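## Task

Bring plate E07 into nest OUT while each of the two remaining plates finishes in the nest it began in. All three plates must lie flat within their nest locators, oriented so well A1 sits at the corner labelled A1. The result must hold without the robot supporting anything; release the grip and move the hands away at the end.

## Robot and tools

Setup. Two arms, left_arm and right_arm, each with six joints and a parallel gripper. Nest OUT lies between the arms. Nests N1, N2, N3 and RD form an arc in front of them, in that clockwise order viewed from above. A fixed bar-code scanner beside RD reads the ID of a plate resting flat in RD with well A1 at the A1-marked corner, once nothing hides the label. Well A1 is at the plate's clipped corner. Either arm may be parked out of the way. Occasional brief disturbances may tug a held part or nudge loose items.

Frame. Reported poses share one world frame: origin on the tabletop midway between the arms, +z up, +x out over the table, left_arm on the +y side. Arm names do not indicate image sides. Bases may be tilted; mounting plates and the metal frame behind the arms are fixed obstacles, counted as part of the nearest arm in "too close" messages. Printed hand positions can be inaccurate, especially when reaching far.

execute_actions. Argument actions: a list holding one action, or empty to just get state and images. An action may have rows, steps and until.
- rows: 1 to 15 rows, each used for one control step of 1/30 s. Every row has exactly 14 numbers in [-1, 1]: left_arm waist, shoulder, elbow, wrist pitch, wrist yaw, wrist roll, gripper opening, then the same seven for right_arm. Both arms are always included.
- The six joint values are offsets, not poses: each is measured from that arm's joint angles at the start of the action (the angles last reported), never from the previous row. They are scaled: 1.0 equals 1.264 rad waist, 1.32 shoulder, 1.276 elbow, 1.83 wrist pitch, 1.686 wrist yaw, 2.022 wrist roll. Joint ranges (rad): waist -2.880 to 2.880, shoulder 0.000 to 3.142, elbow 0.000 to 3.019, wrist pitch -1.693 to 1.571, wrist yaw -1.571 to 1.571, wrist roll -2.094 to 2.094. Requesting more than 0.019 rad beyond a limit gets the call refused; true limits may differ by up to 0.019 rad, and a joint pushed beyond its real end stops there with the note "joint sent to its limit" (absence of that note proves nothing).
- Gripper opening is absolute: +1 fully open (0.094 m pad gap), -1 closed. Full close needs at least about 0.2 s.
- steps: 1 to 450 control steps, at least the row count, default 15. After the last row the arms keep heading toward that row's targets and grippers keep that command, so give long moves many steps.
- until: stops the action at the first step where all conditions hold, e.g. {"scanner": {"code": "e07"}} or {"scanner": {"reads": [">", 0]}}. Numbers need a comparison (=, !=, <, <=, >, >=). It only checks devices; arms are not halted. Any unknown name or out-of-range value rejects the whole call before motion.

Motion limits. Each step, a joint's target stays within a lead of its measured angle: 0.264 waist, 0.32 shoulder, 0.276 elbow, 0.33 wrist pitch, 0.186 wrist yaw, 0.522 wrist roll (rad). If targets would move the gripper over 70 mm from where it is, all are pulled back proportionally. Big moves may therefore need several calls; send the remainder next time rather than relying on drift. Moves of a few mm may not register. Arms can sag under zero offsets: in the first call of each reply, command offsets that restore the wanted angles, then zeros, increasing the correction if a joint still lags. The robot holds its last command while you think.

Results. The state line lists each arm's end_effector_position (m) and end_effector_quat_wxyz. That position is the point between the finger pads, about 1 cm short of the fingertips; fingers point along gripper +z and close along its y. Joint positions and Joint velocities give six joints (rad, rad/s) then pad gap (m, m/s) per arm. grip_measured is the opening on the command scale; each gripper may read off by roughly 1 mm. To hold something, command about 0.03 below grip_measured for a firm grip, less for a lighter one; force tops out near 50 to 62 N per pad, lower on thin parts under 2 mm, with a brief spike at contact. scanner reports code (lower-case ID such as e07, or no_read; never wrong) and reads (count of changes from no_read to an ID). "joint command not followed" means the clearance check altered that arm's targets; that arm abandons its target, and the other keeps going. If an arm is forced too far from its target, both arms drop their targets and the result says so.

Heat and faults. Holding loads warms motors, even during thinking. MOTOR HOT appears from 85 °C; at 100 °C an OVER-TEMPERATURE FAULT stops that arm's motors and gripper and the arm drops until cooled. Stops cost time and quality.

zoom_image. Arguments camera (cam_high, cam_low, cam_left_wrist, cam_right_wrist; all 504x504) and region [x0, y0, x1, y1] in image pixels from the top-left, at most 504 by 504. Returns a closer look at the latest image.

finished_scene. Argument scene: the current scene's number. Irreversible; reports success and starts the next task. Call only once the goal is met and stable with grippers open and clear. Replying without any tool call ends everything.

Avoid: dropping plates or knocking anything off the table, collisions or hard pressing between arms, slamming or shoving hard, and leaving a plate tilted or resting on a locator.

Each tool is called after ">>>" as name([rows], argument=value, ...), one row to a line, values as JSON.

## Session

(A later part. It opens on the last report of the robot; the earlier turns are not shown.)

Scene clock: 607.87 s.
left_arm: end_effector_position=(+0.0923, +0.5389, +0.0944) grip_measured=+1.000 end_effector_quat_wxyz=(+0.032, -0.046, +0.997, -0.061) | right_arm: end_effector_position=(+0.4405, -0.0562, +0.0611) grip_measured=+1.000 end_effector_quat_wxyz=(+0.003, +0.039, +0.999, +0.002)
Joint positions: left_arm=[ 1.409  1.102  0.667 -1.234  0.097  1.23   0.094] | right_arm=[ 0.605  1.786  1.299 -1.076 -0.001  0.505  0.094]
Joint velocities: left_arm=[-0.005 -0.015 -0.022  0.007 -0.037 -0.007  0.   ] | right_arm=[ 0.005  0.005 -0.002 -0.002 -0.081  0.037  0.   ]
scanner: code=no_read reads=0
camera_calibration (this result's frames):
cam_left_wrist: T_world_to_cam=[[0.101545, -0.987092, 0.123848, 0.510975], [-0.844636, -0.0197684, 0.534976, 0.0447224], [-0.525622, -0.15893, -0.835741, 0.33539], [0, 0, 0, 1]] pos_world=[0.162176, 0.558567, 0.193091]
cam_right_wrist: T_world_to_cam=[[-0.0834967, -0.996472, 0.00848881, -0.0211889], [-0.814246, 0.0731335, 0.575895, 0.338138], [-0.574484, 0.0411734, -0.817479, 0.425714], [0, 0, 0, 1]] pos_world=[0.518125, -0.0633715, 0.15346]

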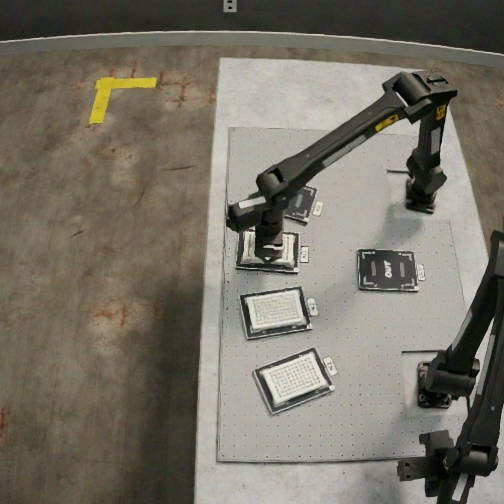

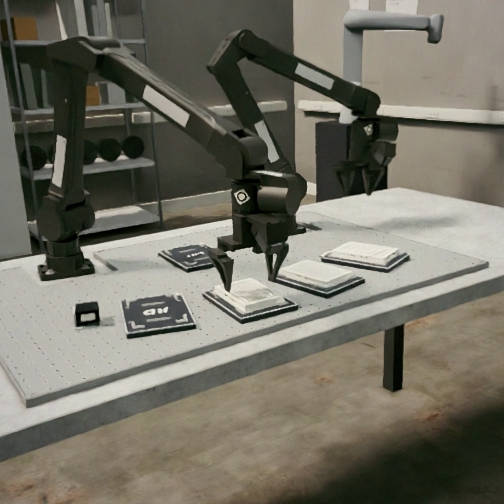

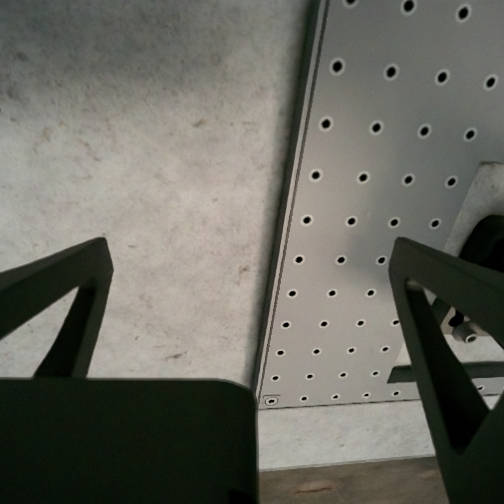

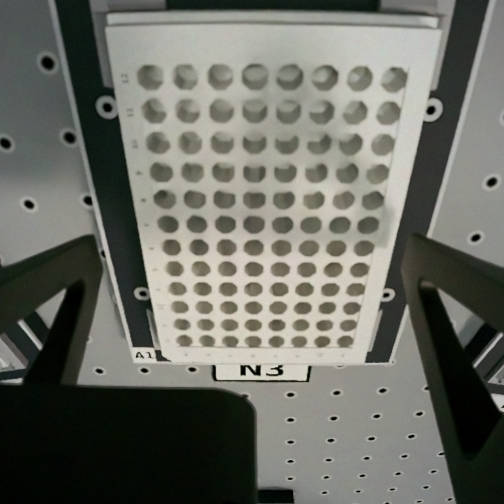

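>>> execute_actions([
  {"rows": [[0,0,0,0,0,0,1,-0.0179,0.0303,0,0,0,0,1]], "steps": 18},
])

Scene clock: 626.03 s.
left_arm: end_effector_position=(+0.0923, +0.5389, +0.0944) grip_measured=+1.000 end_effector_quat_wxyz=(+0.032, -0.046, +0.997, -0.061) | right_arm: end_effector_position=(+0.4424, -0.0622, +0.0563) grip_measured=+1.000 end_effector_quat_wxyz=(-0.001, +0.045, +0.999, -0.000)
Joint positions: left_arm=[ 1.409  1.102  0.667 -1.234  0.097  1.23   0.094] | right_arm=[ 0.593  1.796  1.299 -1.076 -0.001  0.505  0.094]
Joint velocities: left_arm=[ 0.005 -0.005 -0.012 -0.002 -0.037  0.007  0.   ] | right_arm=[-0.005 -0.015 -0.012 -0.017 -0.066 -0.081  0.   ]
scanner: code=no_read reads=0
camera_calibration (this result's frames):
cam_left_wrist: T_world_to_cam=[[0.101545, -0.987092, 0.123848, 0.510975], [-0.844636, -0.0197684, 0.534976, 0.0447224], [-0.525622, -0.15893, -0.835741, 0.33539], [0, 0, 0, 1]] pos_world=[0.162176, 0.558567, 0.193091]
cam_right_wrist: T_world_to_cam=[[-0.0955553, -0.995335, 0.0133281, -0.0217924], [-0.808031, 0.0853791, 0.582921, 0.340494], [-0.581339, 0.0449317, -0.81242, 0.426076], [0, 0, 0, 1]] pos_world=[0.520742, -0.0699062, 0.147962]

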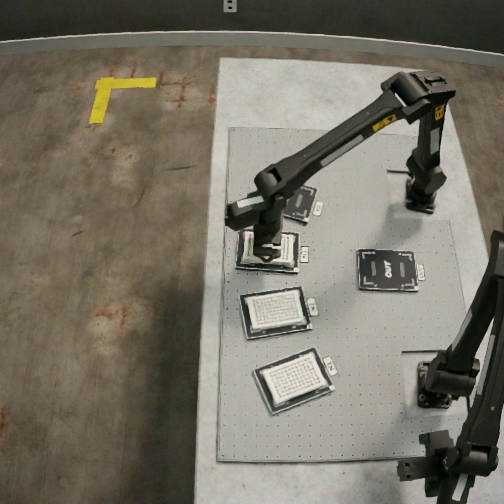

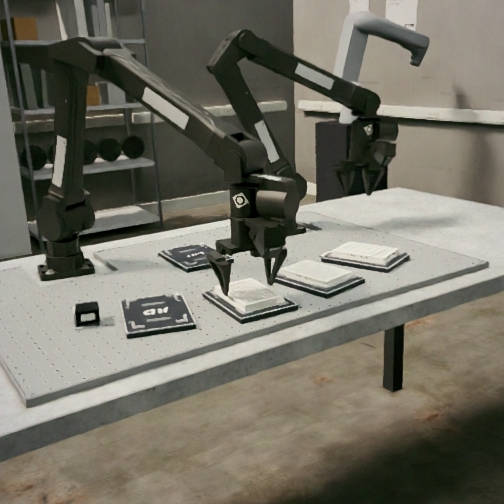

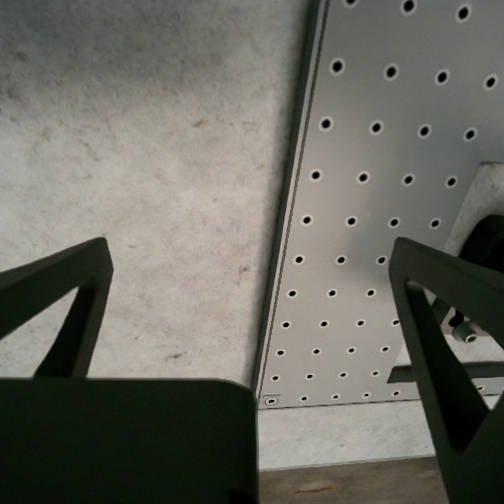

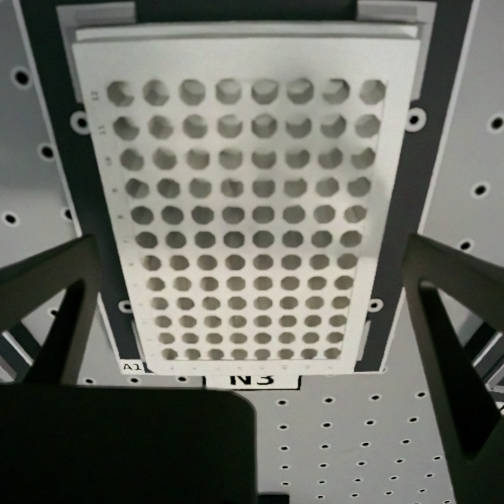

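>>> zoom_image(camera="cam_right_wrist", region=[60, 160, 440, 330])

Region (60, 160, 440, 330) of cam_right_wrist's 504x504 image, scaled by 1.326, with more detail than that image has; it fills the top 225 rows of this view, and the rest is white.

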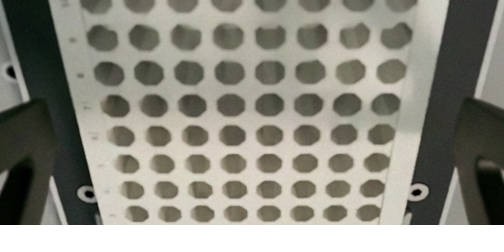

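>>> execute_actions([
  {"rows": [[0,0,0,0,0,0,1,0,0,-0.008,0.012,0,0,1],[0,0,0,0,0,0,1,0,0,-0.012,0.018,0,0,1],[0,0,0,0,0,0,1,0,0,-0.016,0.024,0,0,1],[0,0,0,0,0,0,1,0,0,-0.020,0.030,0,0,1],[0,0,0,0,0,0,1,0,0,-0.0243,0.035,0,0,1]], "steps": 18},
])

Scene clock: 653.10 s.
left_arm: end_effector_position=(+0.0923, +0.5389, +0.0944) grip_measured=+1.000 end_effector_quat_wxyz=(+0.032, -0.046, +0.997, -0.061) | right_arm: end_effector_position=(+0.4443, -0.0613, +0.0482) grip_measured=+1.000 end_effector_quat_wxyz=(+0.011, +0.045, +0.999, +0.006)
Joint positions: left_arm=[ 1.409  1.102  0.667 -1.234  0.097  1.23   0.094] | right_arm=[ 0.593  1.796  1.274 -1.024 -0.001  0.505  0.094]
Joint velocities: left_arm=[ 0.005 -0.015 -0.007  0.007 -0.095 -0.066  0.   ] | right_arm=[ 0.005  0.005 -0.022  0.002 -0.037 -0.066  0.   ]
scanner: code=no_read reads=0
camera_calibration (this result's frames):
cam_left_wrist: T_world_to_cam=[[0.101545, -0.987092, 0.123848, 0.510975], [-0.844636, -0.0197684, 0.534976, 0.0447224], [-0.525622, -0.15893, -0.835741, 0.33539], [0, 0, 0, 1]] pos_world=[0.162176, 0.558567, 0.193091]
cam_right_wrist: T_world_to_cam=[[-0.0957219, -0.995408, 0.000111436, -0.019949], [-0.822247, 0.0791332, 0.563603, 0.353552], [-0.561024, 0.0538575, -0.826046, 0.412781], [0, 0, 0, 1]] pos_world=[0.520377, -0.0700665, 0.141715]

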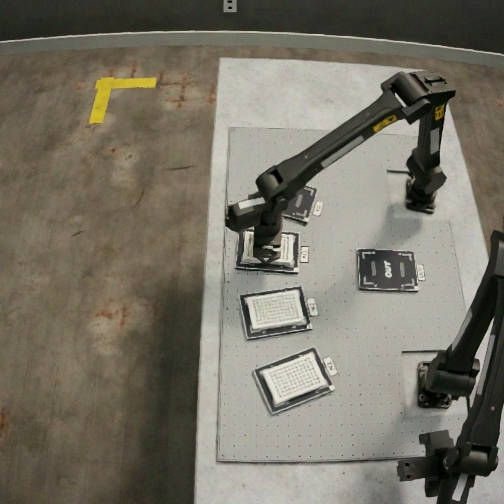

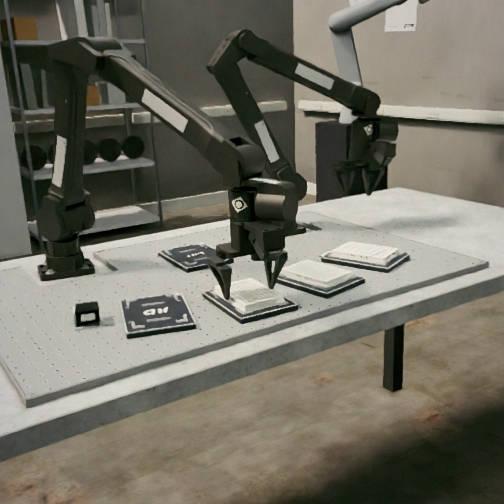

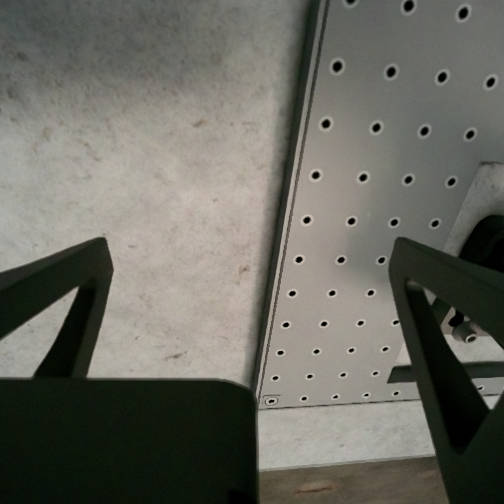

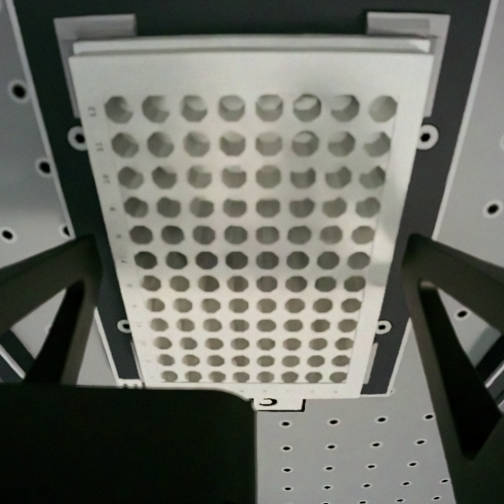

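>>> zoom_image(camera="cam_right_wrist", region=[60, 190, 440, 340])

>>> zoom_image(camera="cam_low", region=[195, 240, 305, 325])

Region (60, 190, 440, 340) of cam_right_wrist's 504x504 image, scaled by 1.326, with more detail than that image has; it fills the top 199 rows of this view, and the rest is white.

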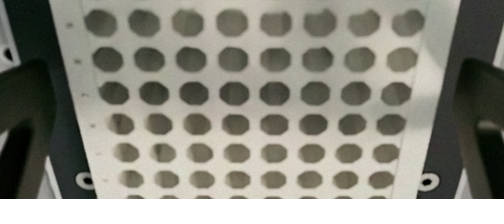

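Region (195, 240, 305, 325) of cam_low's 504x504 image, scaled by 4.582, with more detail than that image has; it fills the top 389 rows of this view, and the rest is white.

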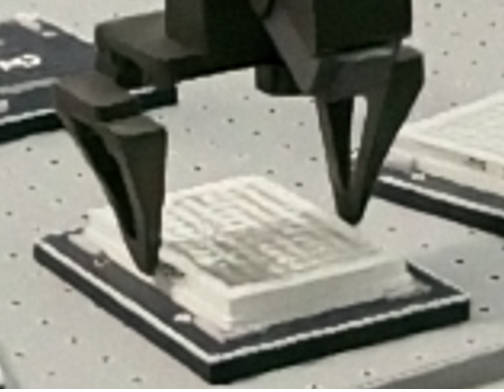

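>>> execute_actions([
  {"rows": [[0,0,0,0,0,0,1,0,0.025,0,0,0,0,1],[0,0,0,0,0,0,1,0,0.030,0,0,0,0,1],[0,0,0,0,0,0,1,0,0.034,0,0,0,0,1]], "steps": 18},
])

Scene clock: 671.77 s.
left_arm: end_effector_position=(+0.0923, +0.5389, +0.0944) grip_measured=+1.000 end_effector_quat_wxyz=(+0.032, -0.046, +0.997, -0.061) | right_arm: end_effector_position=(+0.4430, -0.0619, +0.0400) grip_measured=+1.000 end_effector_quat_wxyz=(+0.003, +0.045, +0.999, +0.002)
Joint positions: left_arm=[ 1.409  1.102  0.667 -1.234  0.097  1.23   0.094] | right_arm=[ 0.593  1.813  1.274 -1.024 -0.001  0.505  0.094]
Joint velocities: left_arm=[-0.015 -0.005  0.002 -0.002  0.037  0.022  0.   ] | right_arm=[ 0.005  0.015  0.007 -0.027  0.007  0.022  0.   ]
scanner: code=no_read reads=0
camera_calibration (this result's frames):
cam_left_wrist: T_world_to_cam=[[0.101545, -0.987092, 0.123848, 0.510975], [-0.844636, -0.0197684, 0.534976, 0.0447224], [-0.525622, -0.15893, -0.835741, 0.33539], [0, 0, 0, 1]] pos_world=[0.162176, 0.558567, 0.193091]
cam_right_wrist: T_world_to_cam=[[-0.0956573, -0.99538, 0.00830267, -0.0210109], [-0.813493, 0.0829792, 0.575624, 0.352994], [-0.573653, 0.0483085, -0.817672, 0.410228], [0, 0, 0, 1]] pos_world=[0.520477, -0.0700225, 0.132415]

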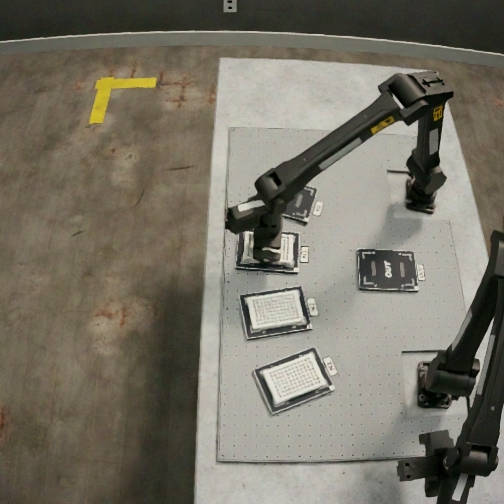

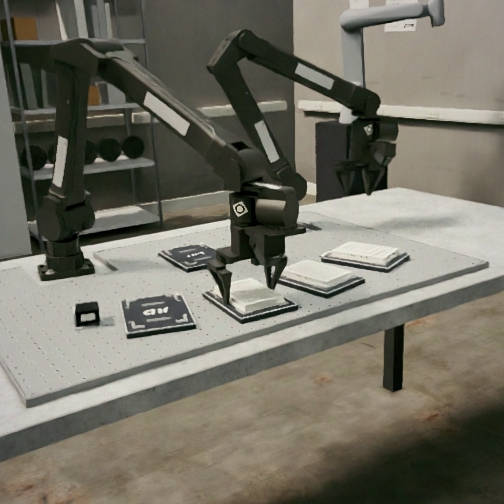

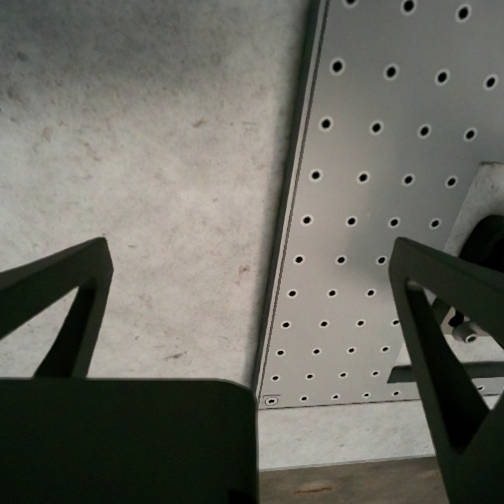

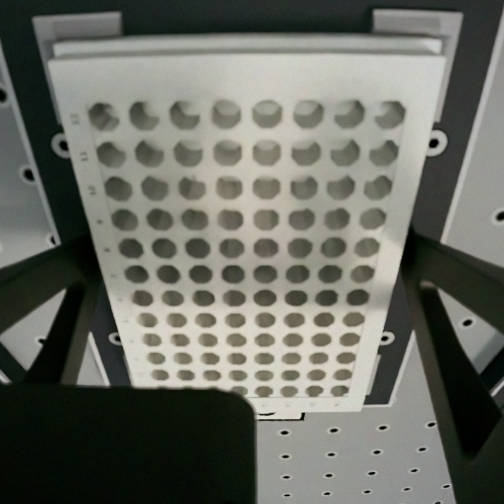

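>>> zoom_image(camera="cam_low", region=[200, 255, 300, 325])

>>> zoom_image(camera="cam_right_wrist", region=[40, 190, 160, 310])

>>> zoom_image(camera="cam_right_wrist", region=[350, 190, 470, 310])

Region (200, 255, 300, 325) of cam_low's 504x504 image, scaled by 5.040, with more detail than that image has; it fills the top 353 rows of this view, and the rest is white.

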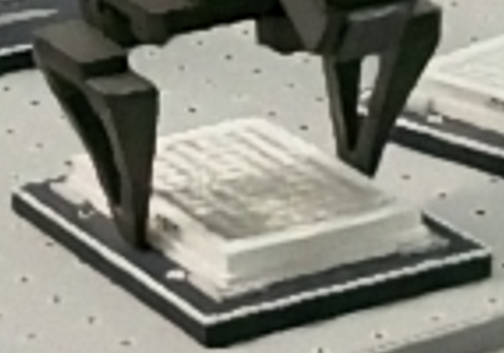

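Region (40, 190, 160, 310) of cam_right_wrist's 504x504 image, scaled by 4.200, with more detail than that image has.

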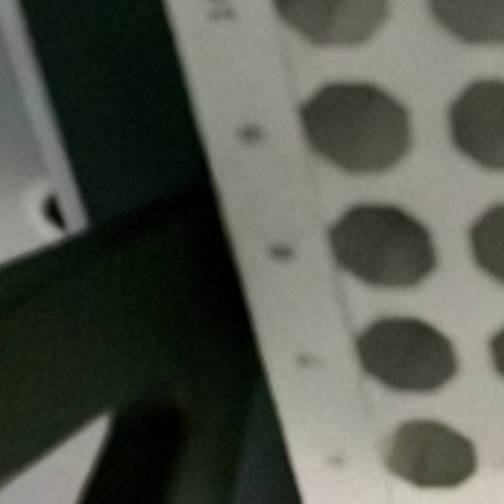

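Region (350, 190, 470, 310) of cam_right_wrist's 504x504 image, scaled by 4.200, with more detail than that image has.

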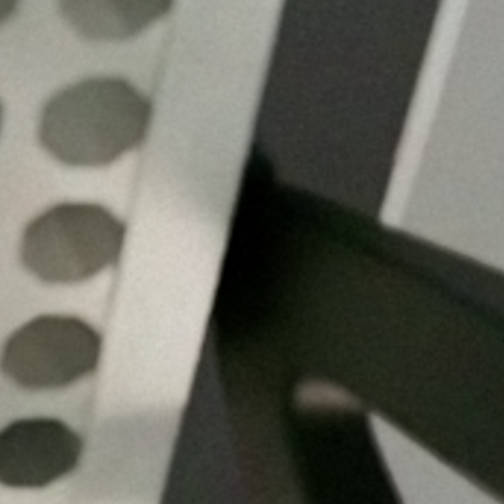

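>>> execute_actions([
  {"rows": [[0,0,0,0,0,0,1,0,0,0,0,0,0,0.9],[0,0,0,0,0,0,1,0,0,0,0,0,0,0.85],[0,0,0,0,0,0,1,0,0,0,0,0,0,0.8],[0,0,0,0,0,0,1,0,0,0,0,0,0,0.77],[0,0,0,0,0,0,1,0,0,0,0,0,0,0.75]], "steps": 12},
])

Scene clock: 709.97 s.
left_arm: end_effector_position=(+0.0923, +0.5389, +0.0944) grip_measured=+1.000 end_effector_quat_wxyz=(+0.032, -0.046, +0.997, -0.061) | right_arm: end_effector_position=(+0.4429, -0.0618, +0.0400) grip_measured=+0.776 end_effector_quat_wxyz=(+0.003, +0.045, +0.999, +0.002)
Joint positions: left_arm=[ 1.409  1.102  0.667 -1.234  0.097  1.23   0.094] | right_arm=[ 0.593  1.813  1.274 -1.024 -0.002  0.505  0.083]
Joint velocities: left_arm=[-0.024 -0.015  0.007  0.002 -0.007  0.037  0.   ] | right_arm=[-0.005 -0.005 -0.007 -0.007 -0.051 -0.095  0.   ]
scanner: code=no_read reads=0
camera_calibration (this result's frames):
cam_left_wrist: T_world_to_cam=[[0.101545, -0.987092, 0.123848, 0.510975], [-0.844636, -0.0197684, 0.534976, 0.0447224], [-0.525622, -0.15893, -0.835741, 0.33539], [0, 0, 0, 1]] pos_world=[0.162176, 0.558567, 0.193091]
cam_right_wrist: T_world_to_cam=[[-0.0956489, -0.995386, 0.00763676, -0.0208739], [-0.813317, 0.0825722, 0.575932, 0.352826], [-0.573905, 0.0488761, -0.817462, 0.41033], [0, 0, 0, 1]] pos_world=[0.520453, -0.0699665, 0.132386]

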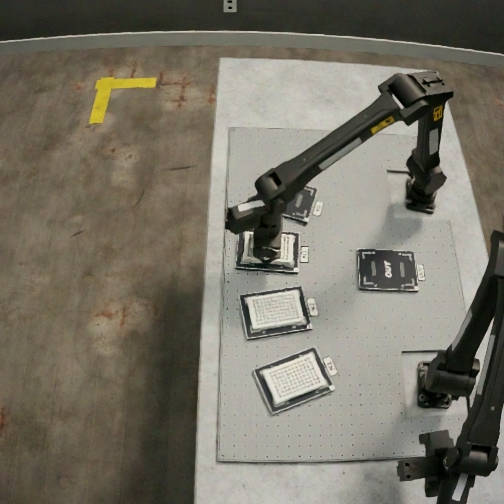

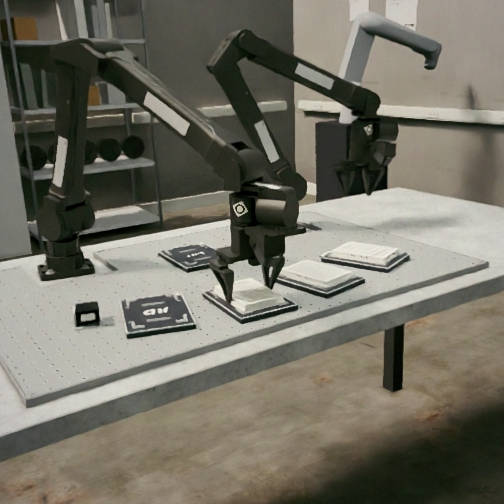

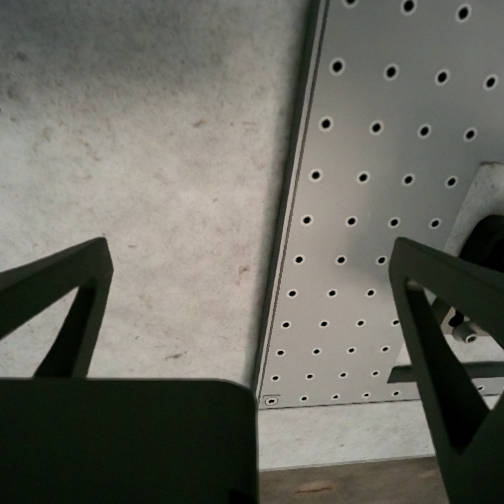

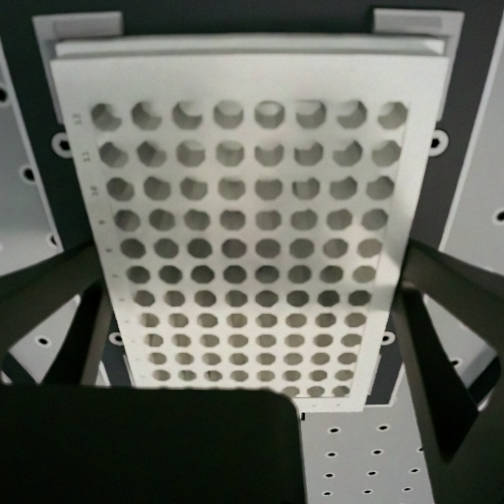

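>>> execute_actions([
  {"rows": [[0,0,0,0,0,0,1,0,-0.025,0.020,-0.005,0,0,0.745],[0,0,0,0,0,0,1,0,-0.031,0.028,-0.015,0,0,0.745],[0,0,0,0,0,0,1,0,-0.037,0.036,-0.025,0,0,0.745],[0,0,0,0,0,0,1,0,-0.043,0.044,-0.035,0,0,0.745],[0,0,0,0,0,0,1,0,-0.049,0.052,-0.045,0,0,0.745],[0,0,0,0,0,0,1,0,-0.054,0.060,-0.055,0,0,0.745],[0,0,0,0,0,0,1,0,-0.059,0.067,-0.064,0,0,0.745],[0,0,0,0,0,0,1,0,-0.0644,0.0745,-0.0738,0,0,0.745]], "steps": 21},
])

Scene clock: 772.37 s.
left_arm: end_effector_position=(+0.0923, +0.5389, +0.0944) grip_measured=+1.000 end_effector_quat_wxyz=(+0.032, -0.046, +0.997, -0.061) | right_arm: end_effector_position=(+0.4446, -0.0611, +0.1094) grip_measured=+0.776 end_effector_quat_wxyz=(+0.020, +0.045, +0.999, +0.011)
Joint positions: left_arm=[ 1.409  1.102  0.667 -1.234  0.097  1.23   0.094] | right_arm=[ 0.593  1.715  1.339 -1.148 -0.002  0.505  0.083]
Joint velocities: left_arm=[-0.015 -0.005 -0.007 -0.002 -0.007  0.095  0.   ] | right_arm=[ 0.015  0.005  0.002 -0.002 -0.051 -0.022 -0.   ]
scanner: code=no_read reads=0
camera_calibration (this result's frames):
cam_left_wrist: T_world_to_cam=[[0.101545, -0.987092, 0.123848, 0.510975], [-0.844636, -0.0197684, 0.534976, 0.0447224], [-0.525622, -0.15893, -0.835741, 0.33539], [0, 0, 0, 1]] pos_world=[0.162176, 0.558567, 0.193091]
cam_right_wrist: T_world_to_cam=[[-0.0955867, -0.995358, -0.0111648, -0.018495], [-0.833144, 0.0738609, 0.548101, 0.325485], [-0.544733, 0.0616931, -0.836338, 0.45782], [0, 0, 0, 1]] pos_world=[0.518797, -0.070694, 0.204287]

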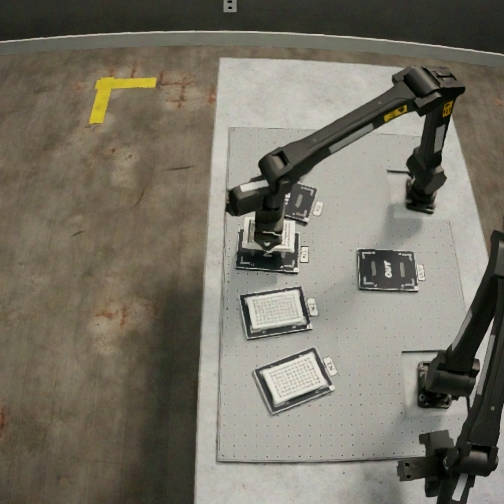

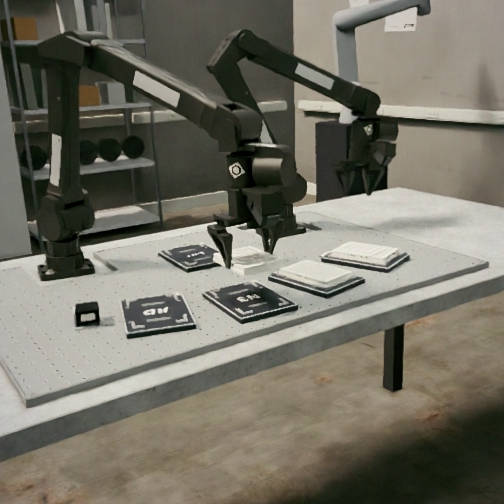

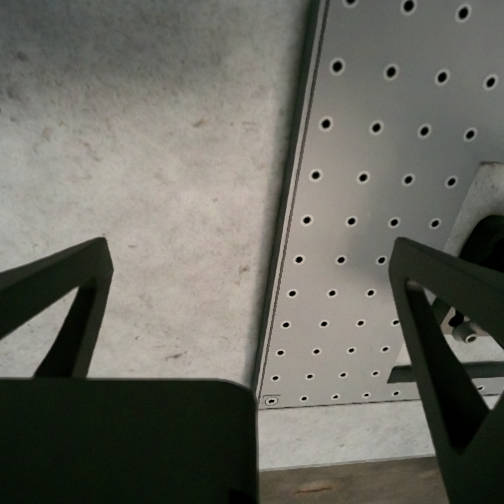

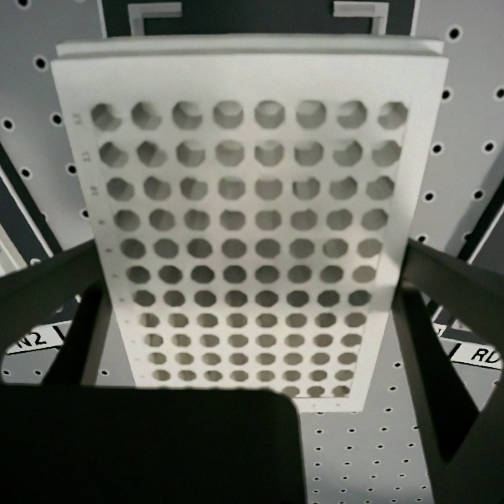

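>>> execute_actions(actions=[])

Scene clock: 797.30 s.
left_arm: end_effector_position=(+0.0923, +0.5389, +0.0944) grip_measured=+1.000 end_effector_quat_wxyz=(+0.032, -0.046, +0.997, -0.061) | right_arm: end_effector_position=(+0.4446, -0.0611, +0.1094) grip_measured=+0.776 end_effector_quat_wxyz=(+0.020, +0.045, +0.999, +0.011)
Joint positions: left_arm=[ 1.409  1.102  0.667 -1.234  0.097  1.23   0.094] | right_arm=[ 0.593  1.715  1.339 -1.148 -0.002  0.505  0.083]
Joint velocities: left_arm=[-0.015 -0.005 -0.012  0.012 -0.081  0.022  0.   ] | right_arm=[ 0.005 -0.005 -0.002 -0.017  0.007  0.051 -0.   ]
scanner: code=no_read reads=0
camera_calibration (this result's frames):
cam_left_wrist: T_world_to_cam=[[0.101545, -0.987092, 0.123848, 0.510975], [-0.844636, -0.0197684, 0.534976, 0.0447224], [-0.525622, -0.15893, -0.835741, 0.33539], [0, 0, 0, 1]] pos_world=[0.162176, 0.558567, 0.193091]
cam_right_wrist: T_world_to_cam=[[-0.0955867, -0.995358, -0.0111648, -0.018495], [-0.833144, 0.0738609, 0.548101, 0.325485], [-0.544733, 0.0616931, -0.836338, 0.45782], [0, 0, 0, 1]] pos_world=[0.518797, -0.070694, 0.204287]

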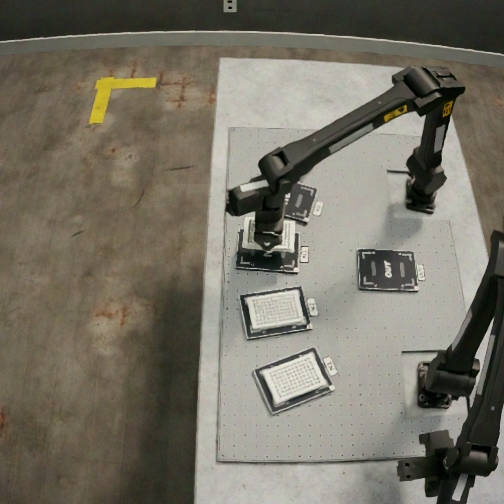

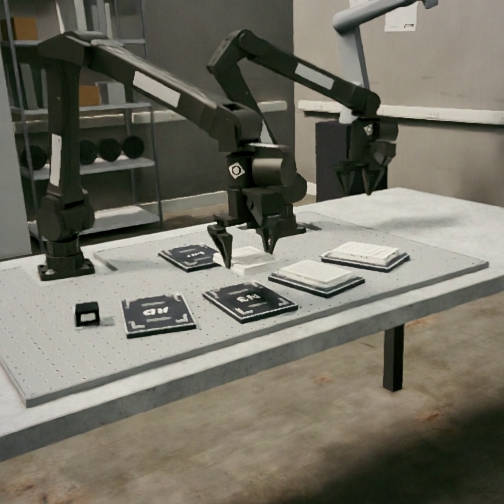

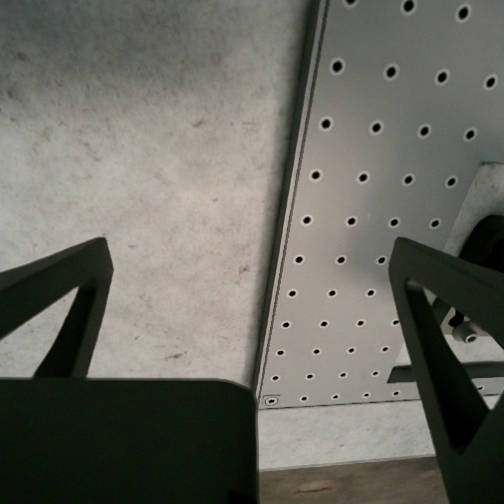

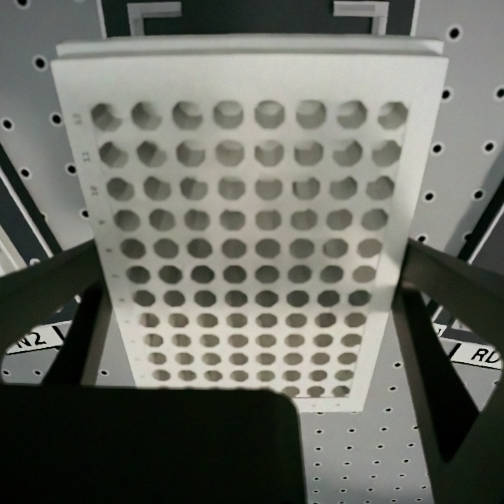

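>>> execute_actions([
  {"rows": [[0,0,0,0,0,0,1,-0.007,-0.004,-0.006,0.001,0,-0.002,0.745],[0,0,0,0,0,0,1,-0.018,-0.010,-0.014,0.002,0,-0.004,0.745],[0,0,0,0,0,0,1,-0.032,-0.017,-0.026,0.003,0,-0.008,0.745],[0,0,0,0,0,0,1,-0.048,-0.026,-0.039,0.005,0,-0.012,0.745],[0,0,0,0,0,0,1,-0.064,-0.035,-0.052,0.007,0,-0.016,0.745],[0,0,0,0,0,0,1,-0.080,-0.043,-0.065,0.008,0,-0.020,0.745],[0,0,0,0,0,0,1,-0.096,-0.052,-0.078,0.010,0,-0.024,0.745],[0,0,0,0,0,0,1,-0.112,-0.060,-0.090,0.011,0,-0.028,0.745],[0,0,0,0,0,0,1,-0.124,-0.067,-0.100,0.013,0,-0.031,0.745],[0,0,0,0,0,0,1,-0.132,-0.071,-0.107,0.014,0,-0.033,0.745],[0,0,0,0,0,0,1,-0.136,-0.0735,-0.110,0.014,0,-0.034,0.745]], "steps": 15},
])

Scene clock: 831.23 s.
left_arm: end_effector_position=(+0.0923, +0.5389, +0.0944) grip_measured=+1.000 end_effector_quat_wxyz=(+0.032, -0.046, +0.997, -0.061) | right_arm: end_effector_position=(+0.4276, -0.1666, +0.1019) grip_measured=+0.776 end_effector_quat_wxyz=(+0.004, +0.118, +0.993, +0.002)
Joint positions: left_arm=[ 1.409  1.102  0.667 -1.234  0.097  1.23   0.094] | right_arm=[ 0.396  1.626  1.203 -1.138 -0.002  0.455  0.083]
Joint velocities: left_arm=[-0.005 -0.005 -0.012 -0.002 -0.066  0.022  0.   ] | right_arm=[-0.112 -0.063  0.007  0.046  0.066 -0.007  0.001]
scanner: code=no_read reads=0
camera_calibration (this result's frames):
cam_left_wrist: T_world_to_cam=[[0.101545, -0.987092, 0.123848, 0.510975], [-0.844636, -0.0197684, 0.534976, 0.0447224], [-0.525622, -0.15893, -0.835741, 0.33539], [0, 0, 0, 1]] pos_world=[0.162176, 0.558567, 0.193091]
cam_right_wrist: T_world_to_cam=[[-0.239926, -0.970763, 0.00743068, -0.061333], [-0.793297, 0.200465, 0.574886, 0.324605], [-0.559567, 0.132035, -0.8182, 0.465033], [0, 0, 0, 1]] pos_world=[0.50301, -0.186012, 0.194335]

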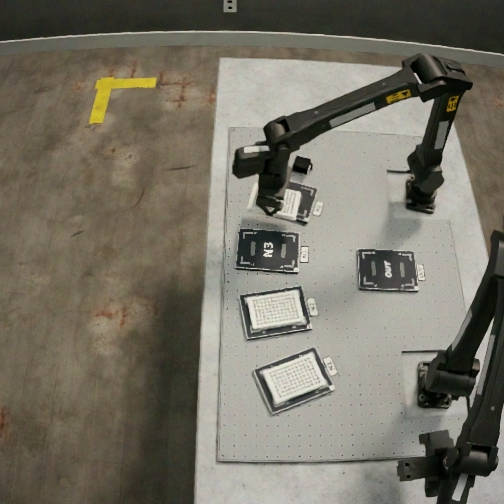

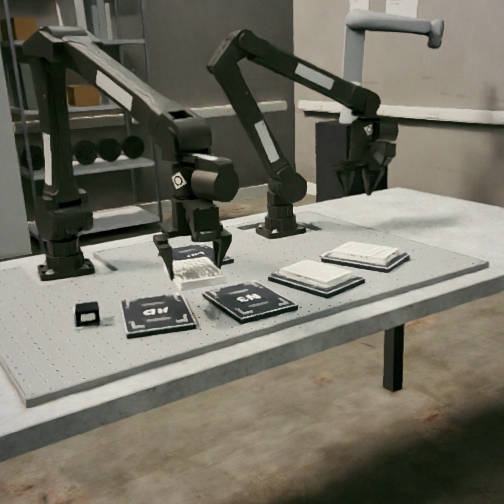

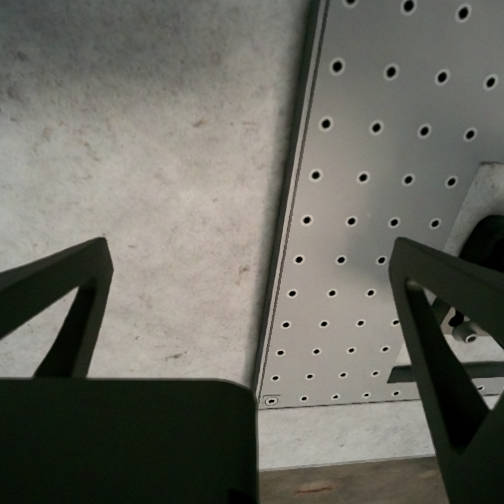

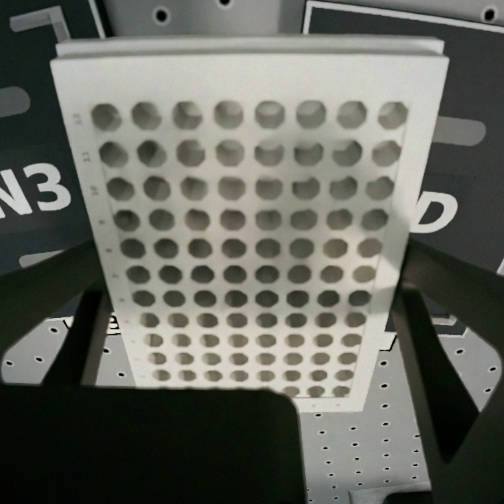

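>>> execute_actions(actions=[])

Scene clock: 840.77 s.
left_arm: end_effector_position=(+0.0923, +0.5389, +0.0944) grip_measured=+1.000 end_effector_quat_wxyz=(+0.032, -0.046, +0.997, -0.061) | right_arm: end_effector_position=(+0.4269, -0.1595, +0.1031) grip_measured=+0.776 end_effector_quat_wxyz=(+0.007, +0.106, +0.994, +0.003)
Joint positions: left_arm=[ 1.409  1.102  0.667 -1.234  0.097  1.23   0.094] | right_arm=[ 0.412  1.624  1.203 -1.135 -0.002  0.445  0.083]
Joint velocities: left_arm=[-0.015 -0.005  0.007 -0.007 -0.022 -0.007  0.   ] | right_arm=[ 0.005 -0.015  0.007  0.002 -0.037 -0.081  0.   ]
scanner: code=no_read reads=0
camera_calibration (this result's frames):
cam_left_wrist: T_world_to_cam=[[0.101545, -0.987092, 0.123848, 0.510975], [-0.844636, -0.0197684, 0.534976, 0.0447224], [-0.525622, -0.15893, -0.835741, 0.33539], [0, 0, 0, 1]] pos_world=[0.162176, 0.558567, 0.193091]
cam_right_wrist: T_world_to_cam=[[-0.215448, -0.976503, 0.00484641, -0.065741], [-0.801514, 0.179671, 0.570345, 0.322629], [-0.557815, 0.118996, -0.821391, 0.46219], [0, 0, 0, 1]] pos_world=[0.502244, -0.177162, 0.195947]

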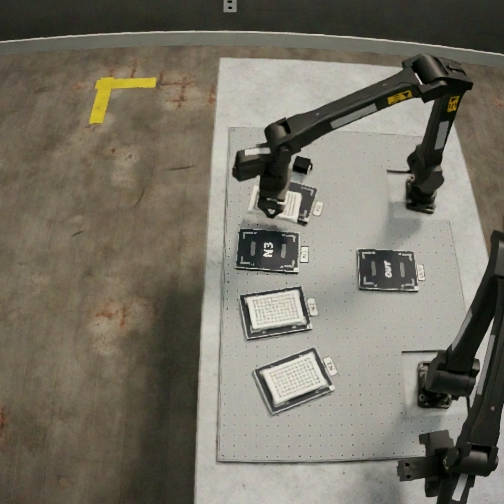

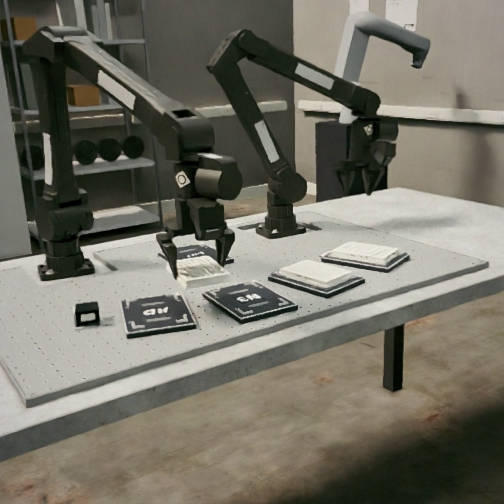

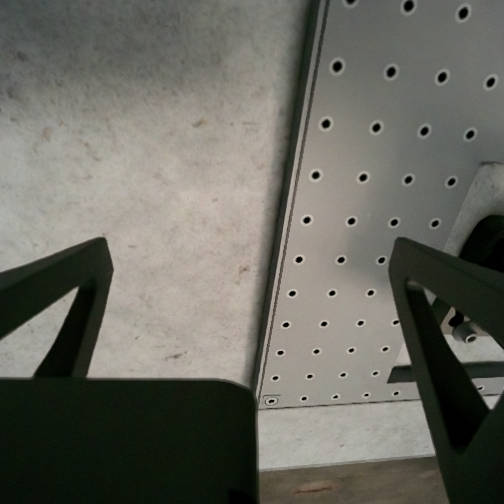

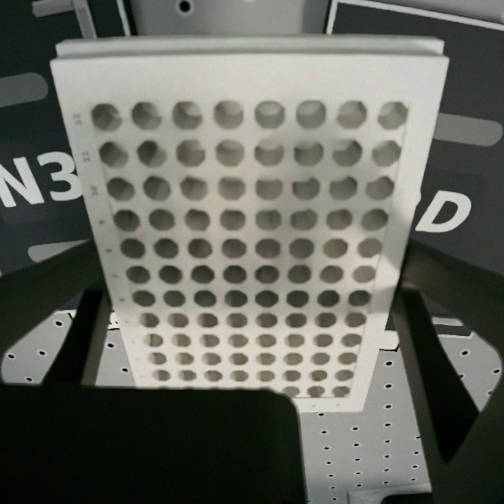

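>>> execute_actions([
  {"rows": [[0,0,0,0,0,0,1,-0.006,-0.004,-0.006,0.001,0,-0.002,0.745],[0,0,0,0,0,0,1,-0.016,-0.011,-0.014,0.002,0,-0.004,0.745],[0,0,0,0,0,0,1,-0.029,-0.019,-0.025,0.003,0,-0.008,0.745],[0,0,0,0,0,0,1,-0.043,-0.029,-0.038,0.005,0,-0.011,0.745],[0,0,0,0,0,0,1,-0.058,-0.039,-0.051,0.007,0,-0.015,0.745],[0,0,0,0,0,0,1,-0.072,-0.048,-0.063,0.008,0,-0.019,0.745],[0,0,0,0,0,0,1,-0.087,-0.058,-0.076,0.010,0,-0.023,0.745],[0,0,0,0,0,0,1,-0.101,-0.067,-0.088,0.011,0,-0.026,0.745],[0,0,0,0,0,0,1,-0.112,-0.075,-0.098,0.013,0,-0.029,0.745],[0,0,0,0,0,0,1,-0.119,-0.080,-0.104,0.014,0,-0.031,0.745],[0,0,0,0,0,0,1,-0.123,-0.082,-0.107,0.014,0,-0.032,0.745]], "steps": 15},
])

>>> execute_actions(actions=[])

Scene clock: 855.73 s.
left_arm: end_effector_position=(+0.0923, +0.5389, +0.0944) grip_measured=+1.000 end_effector_quat_wxyz=(+0.032, -0.046, +0.997, -0.061) | right_arm: end_effector_position=(+0.3900, -0.2412, +0.1004) grip_measured=+0.776 end_effector_quat_wxyz=(-0.002, +0.168, +0.986, +0.000)
Joint positions: left_arm=[ 1.409  1.102  0.667 -1.234  0.097  1.23   0.094] | right_arm=[ 0.239  1.519  1.07  -1.125 -0.002  0.399  0.083]
Joint velocities: left_arm=[-0.005 -0.005 -0.012  0.007 -0.037 -0.022  0.   ] | right_arm=[-0.054 -0.054  0.027  0.066 -0.037 -0.007 -0.001]
scanner: code=no_read reads=0
camera_calibration (this result's frames):
cam_left_wrist: T_world_to_cam=[[0.101545, -0.987092, 0.123848, 0.510975], [-0.844636, -0.0197684, 0.534976, 0.0447224], [-0.525622, -0.15893, -0.835741, 0.33539], [0, 0, 0, 1]] pos_world=[0.162176, 0.558567, 0.193091]
cam_right_wrist: T_world_to_cam=[[-0.336548, -0.941582, 0.0126444, -0.0985373], [-0.762038, 0.280213, 0.583762, 0.31675], [-0.553203, 0.186828, -0.811826, 0.462732], [0, 0, 0, 1]] pos_world=[0.464198, -0.26799, 0.191997]

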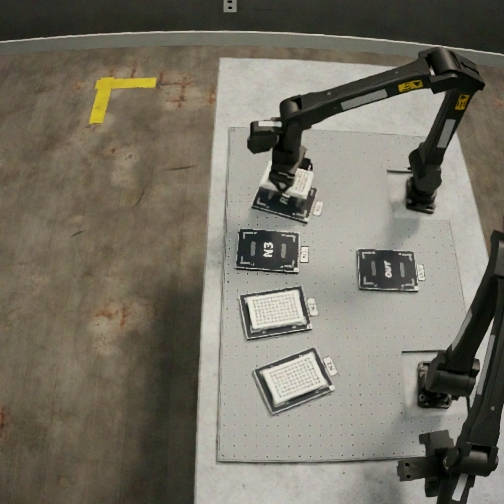

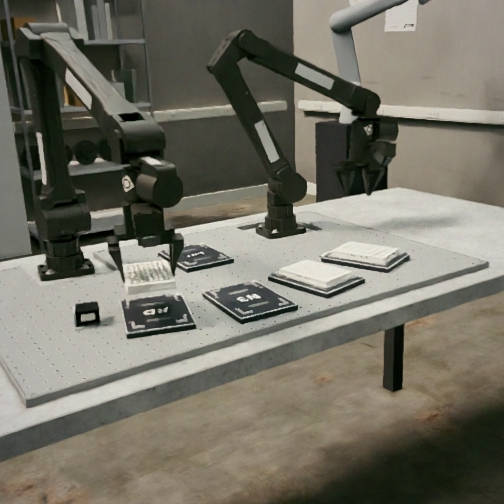

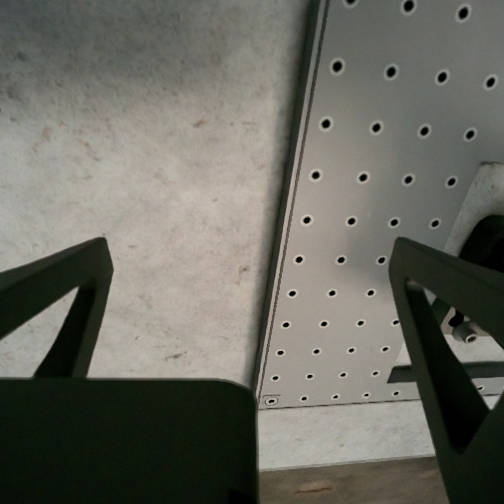

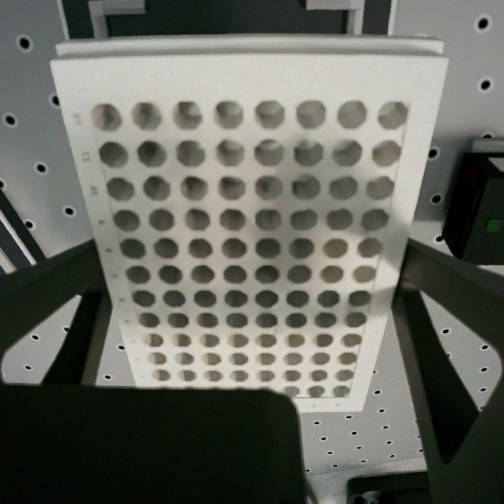

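Scene clock: 855.73 s.
left_arm: end_effector_position=(+0.0923, +0.5389, +0.0944) grip_measured=+1.000 end_effector_quat_wxyz=(+0.032, -0.046, +0.997, -0.061) | right_arm: end_effector_position=(+0.3900, -0.2412, +0.1004) grip_measured=+0.776 end_effector_quat_wxyz=(-0.002, +0.168, +0.986, +0.000)
Joint positions: left_arm=[ 1.409  1.102  0.667 -1.234  0.097  1.23   0.094] | right_arm=[ 0.239  1.519  1.07  -1.125 -0.002  0.399  0.083]
Joint velocities: left_arm=[-0.005 -0.005 -0.012  0.007 -0.037 -0.022  0.   ] | right_arm=[-0.054 -0.054  0.027  0.066 -0.037 -0.007 -0.001]
scanner: code=no_read reads=0
camera_calibration (this result's frames):
cam_left_wrist: T_world_to_cam=[[0.101545, -0.987092, 0.123848, 0.510975], [-0.844636, -0.0197684, 0.534976, 0.0447224], [-0.525622, -0.15893, -0.835741, 0.33539], [0, 0, 0, 1]] pos_world=[0.162176, 0.558567, 0.193091]
cam_right_wrist: T_world_to_cam=[[-0.336548, -0.941582, 0.0126444, -0.0985373], [-0.762038, 0.280213, 0.583762, 0.31675], [-0.553203, 0.186828, -0.811826, 0.462732], [0, 0, 0, 1]] pos_world=[0.464198, -0.26799, 0.191997]

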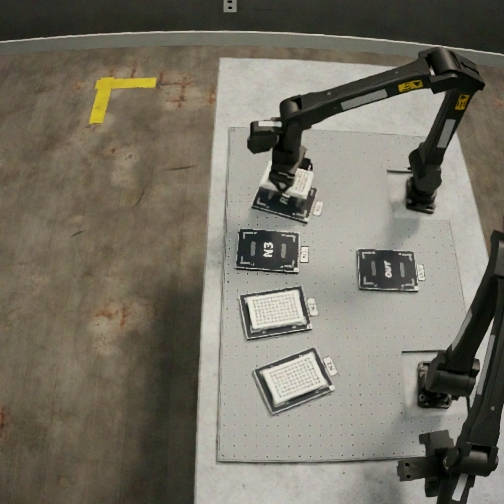

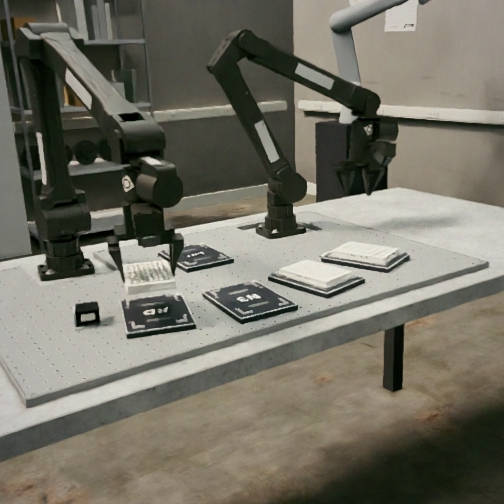

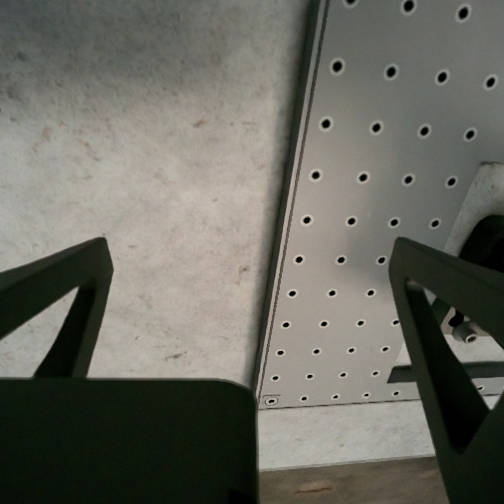

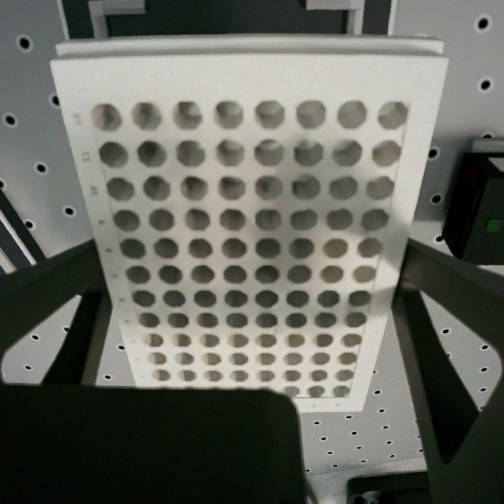

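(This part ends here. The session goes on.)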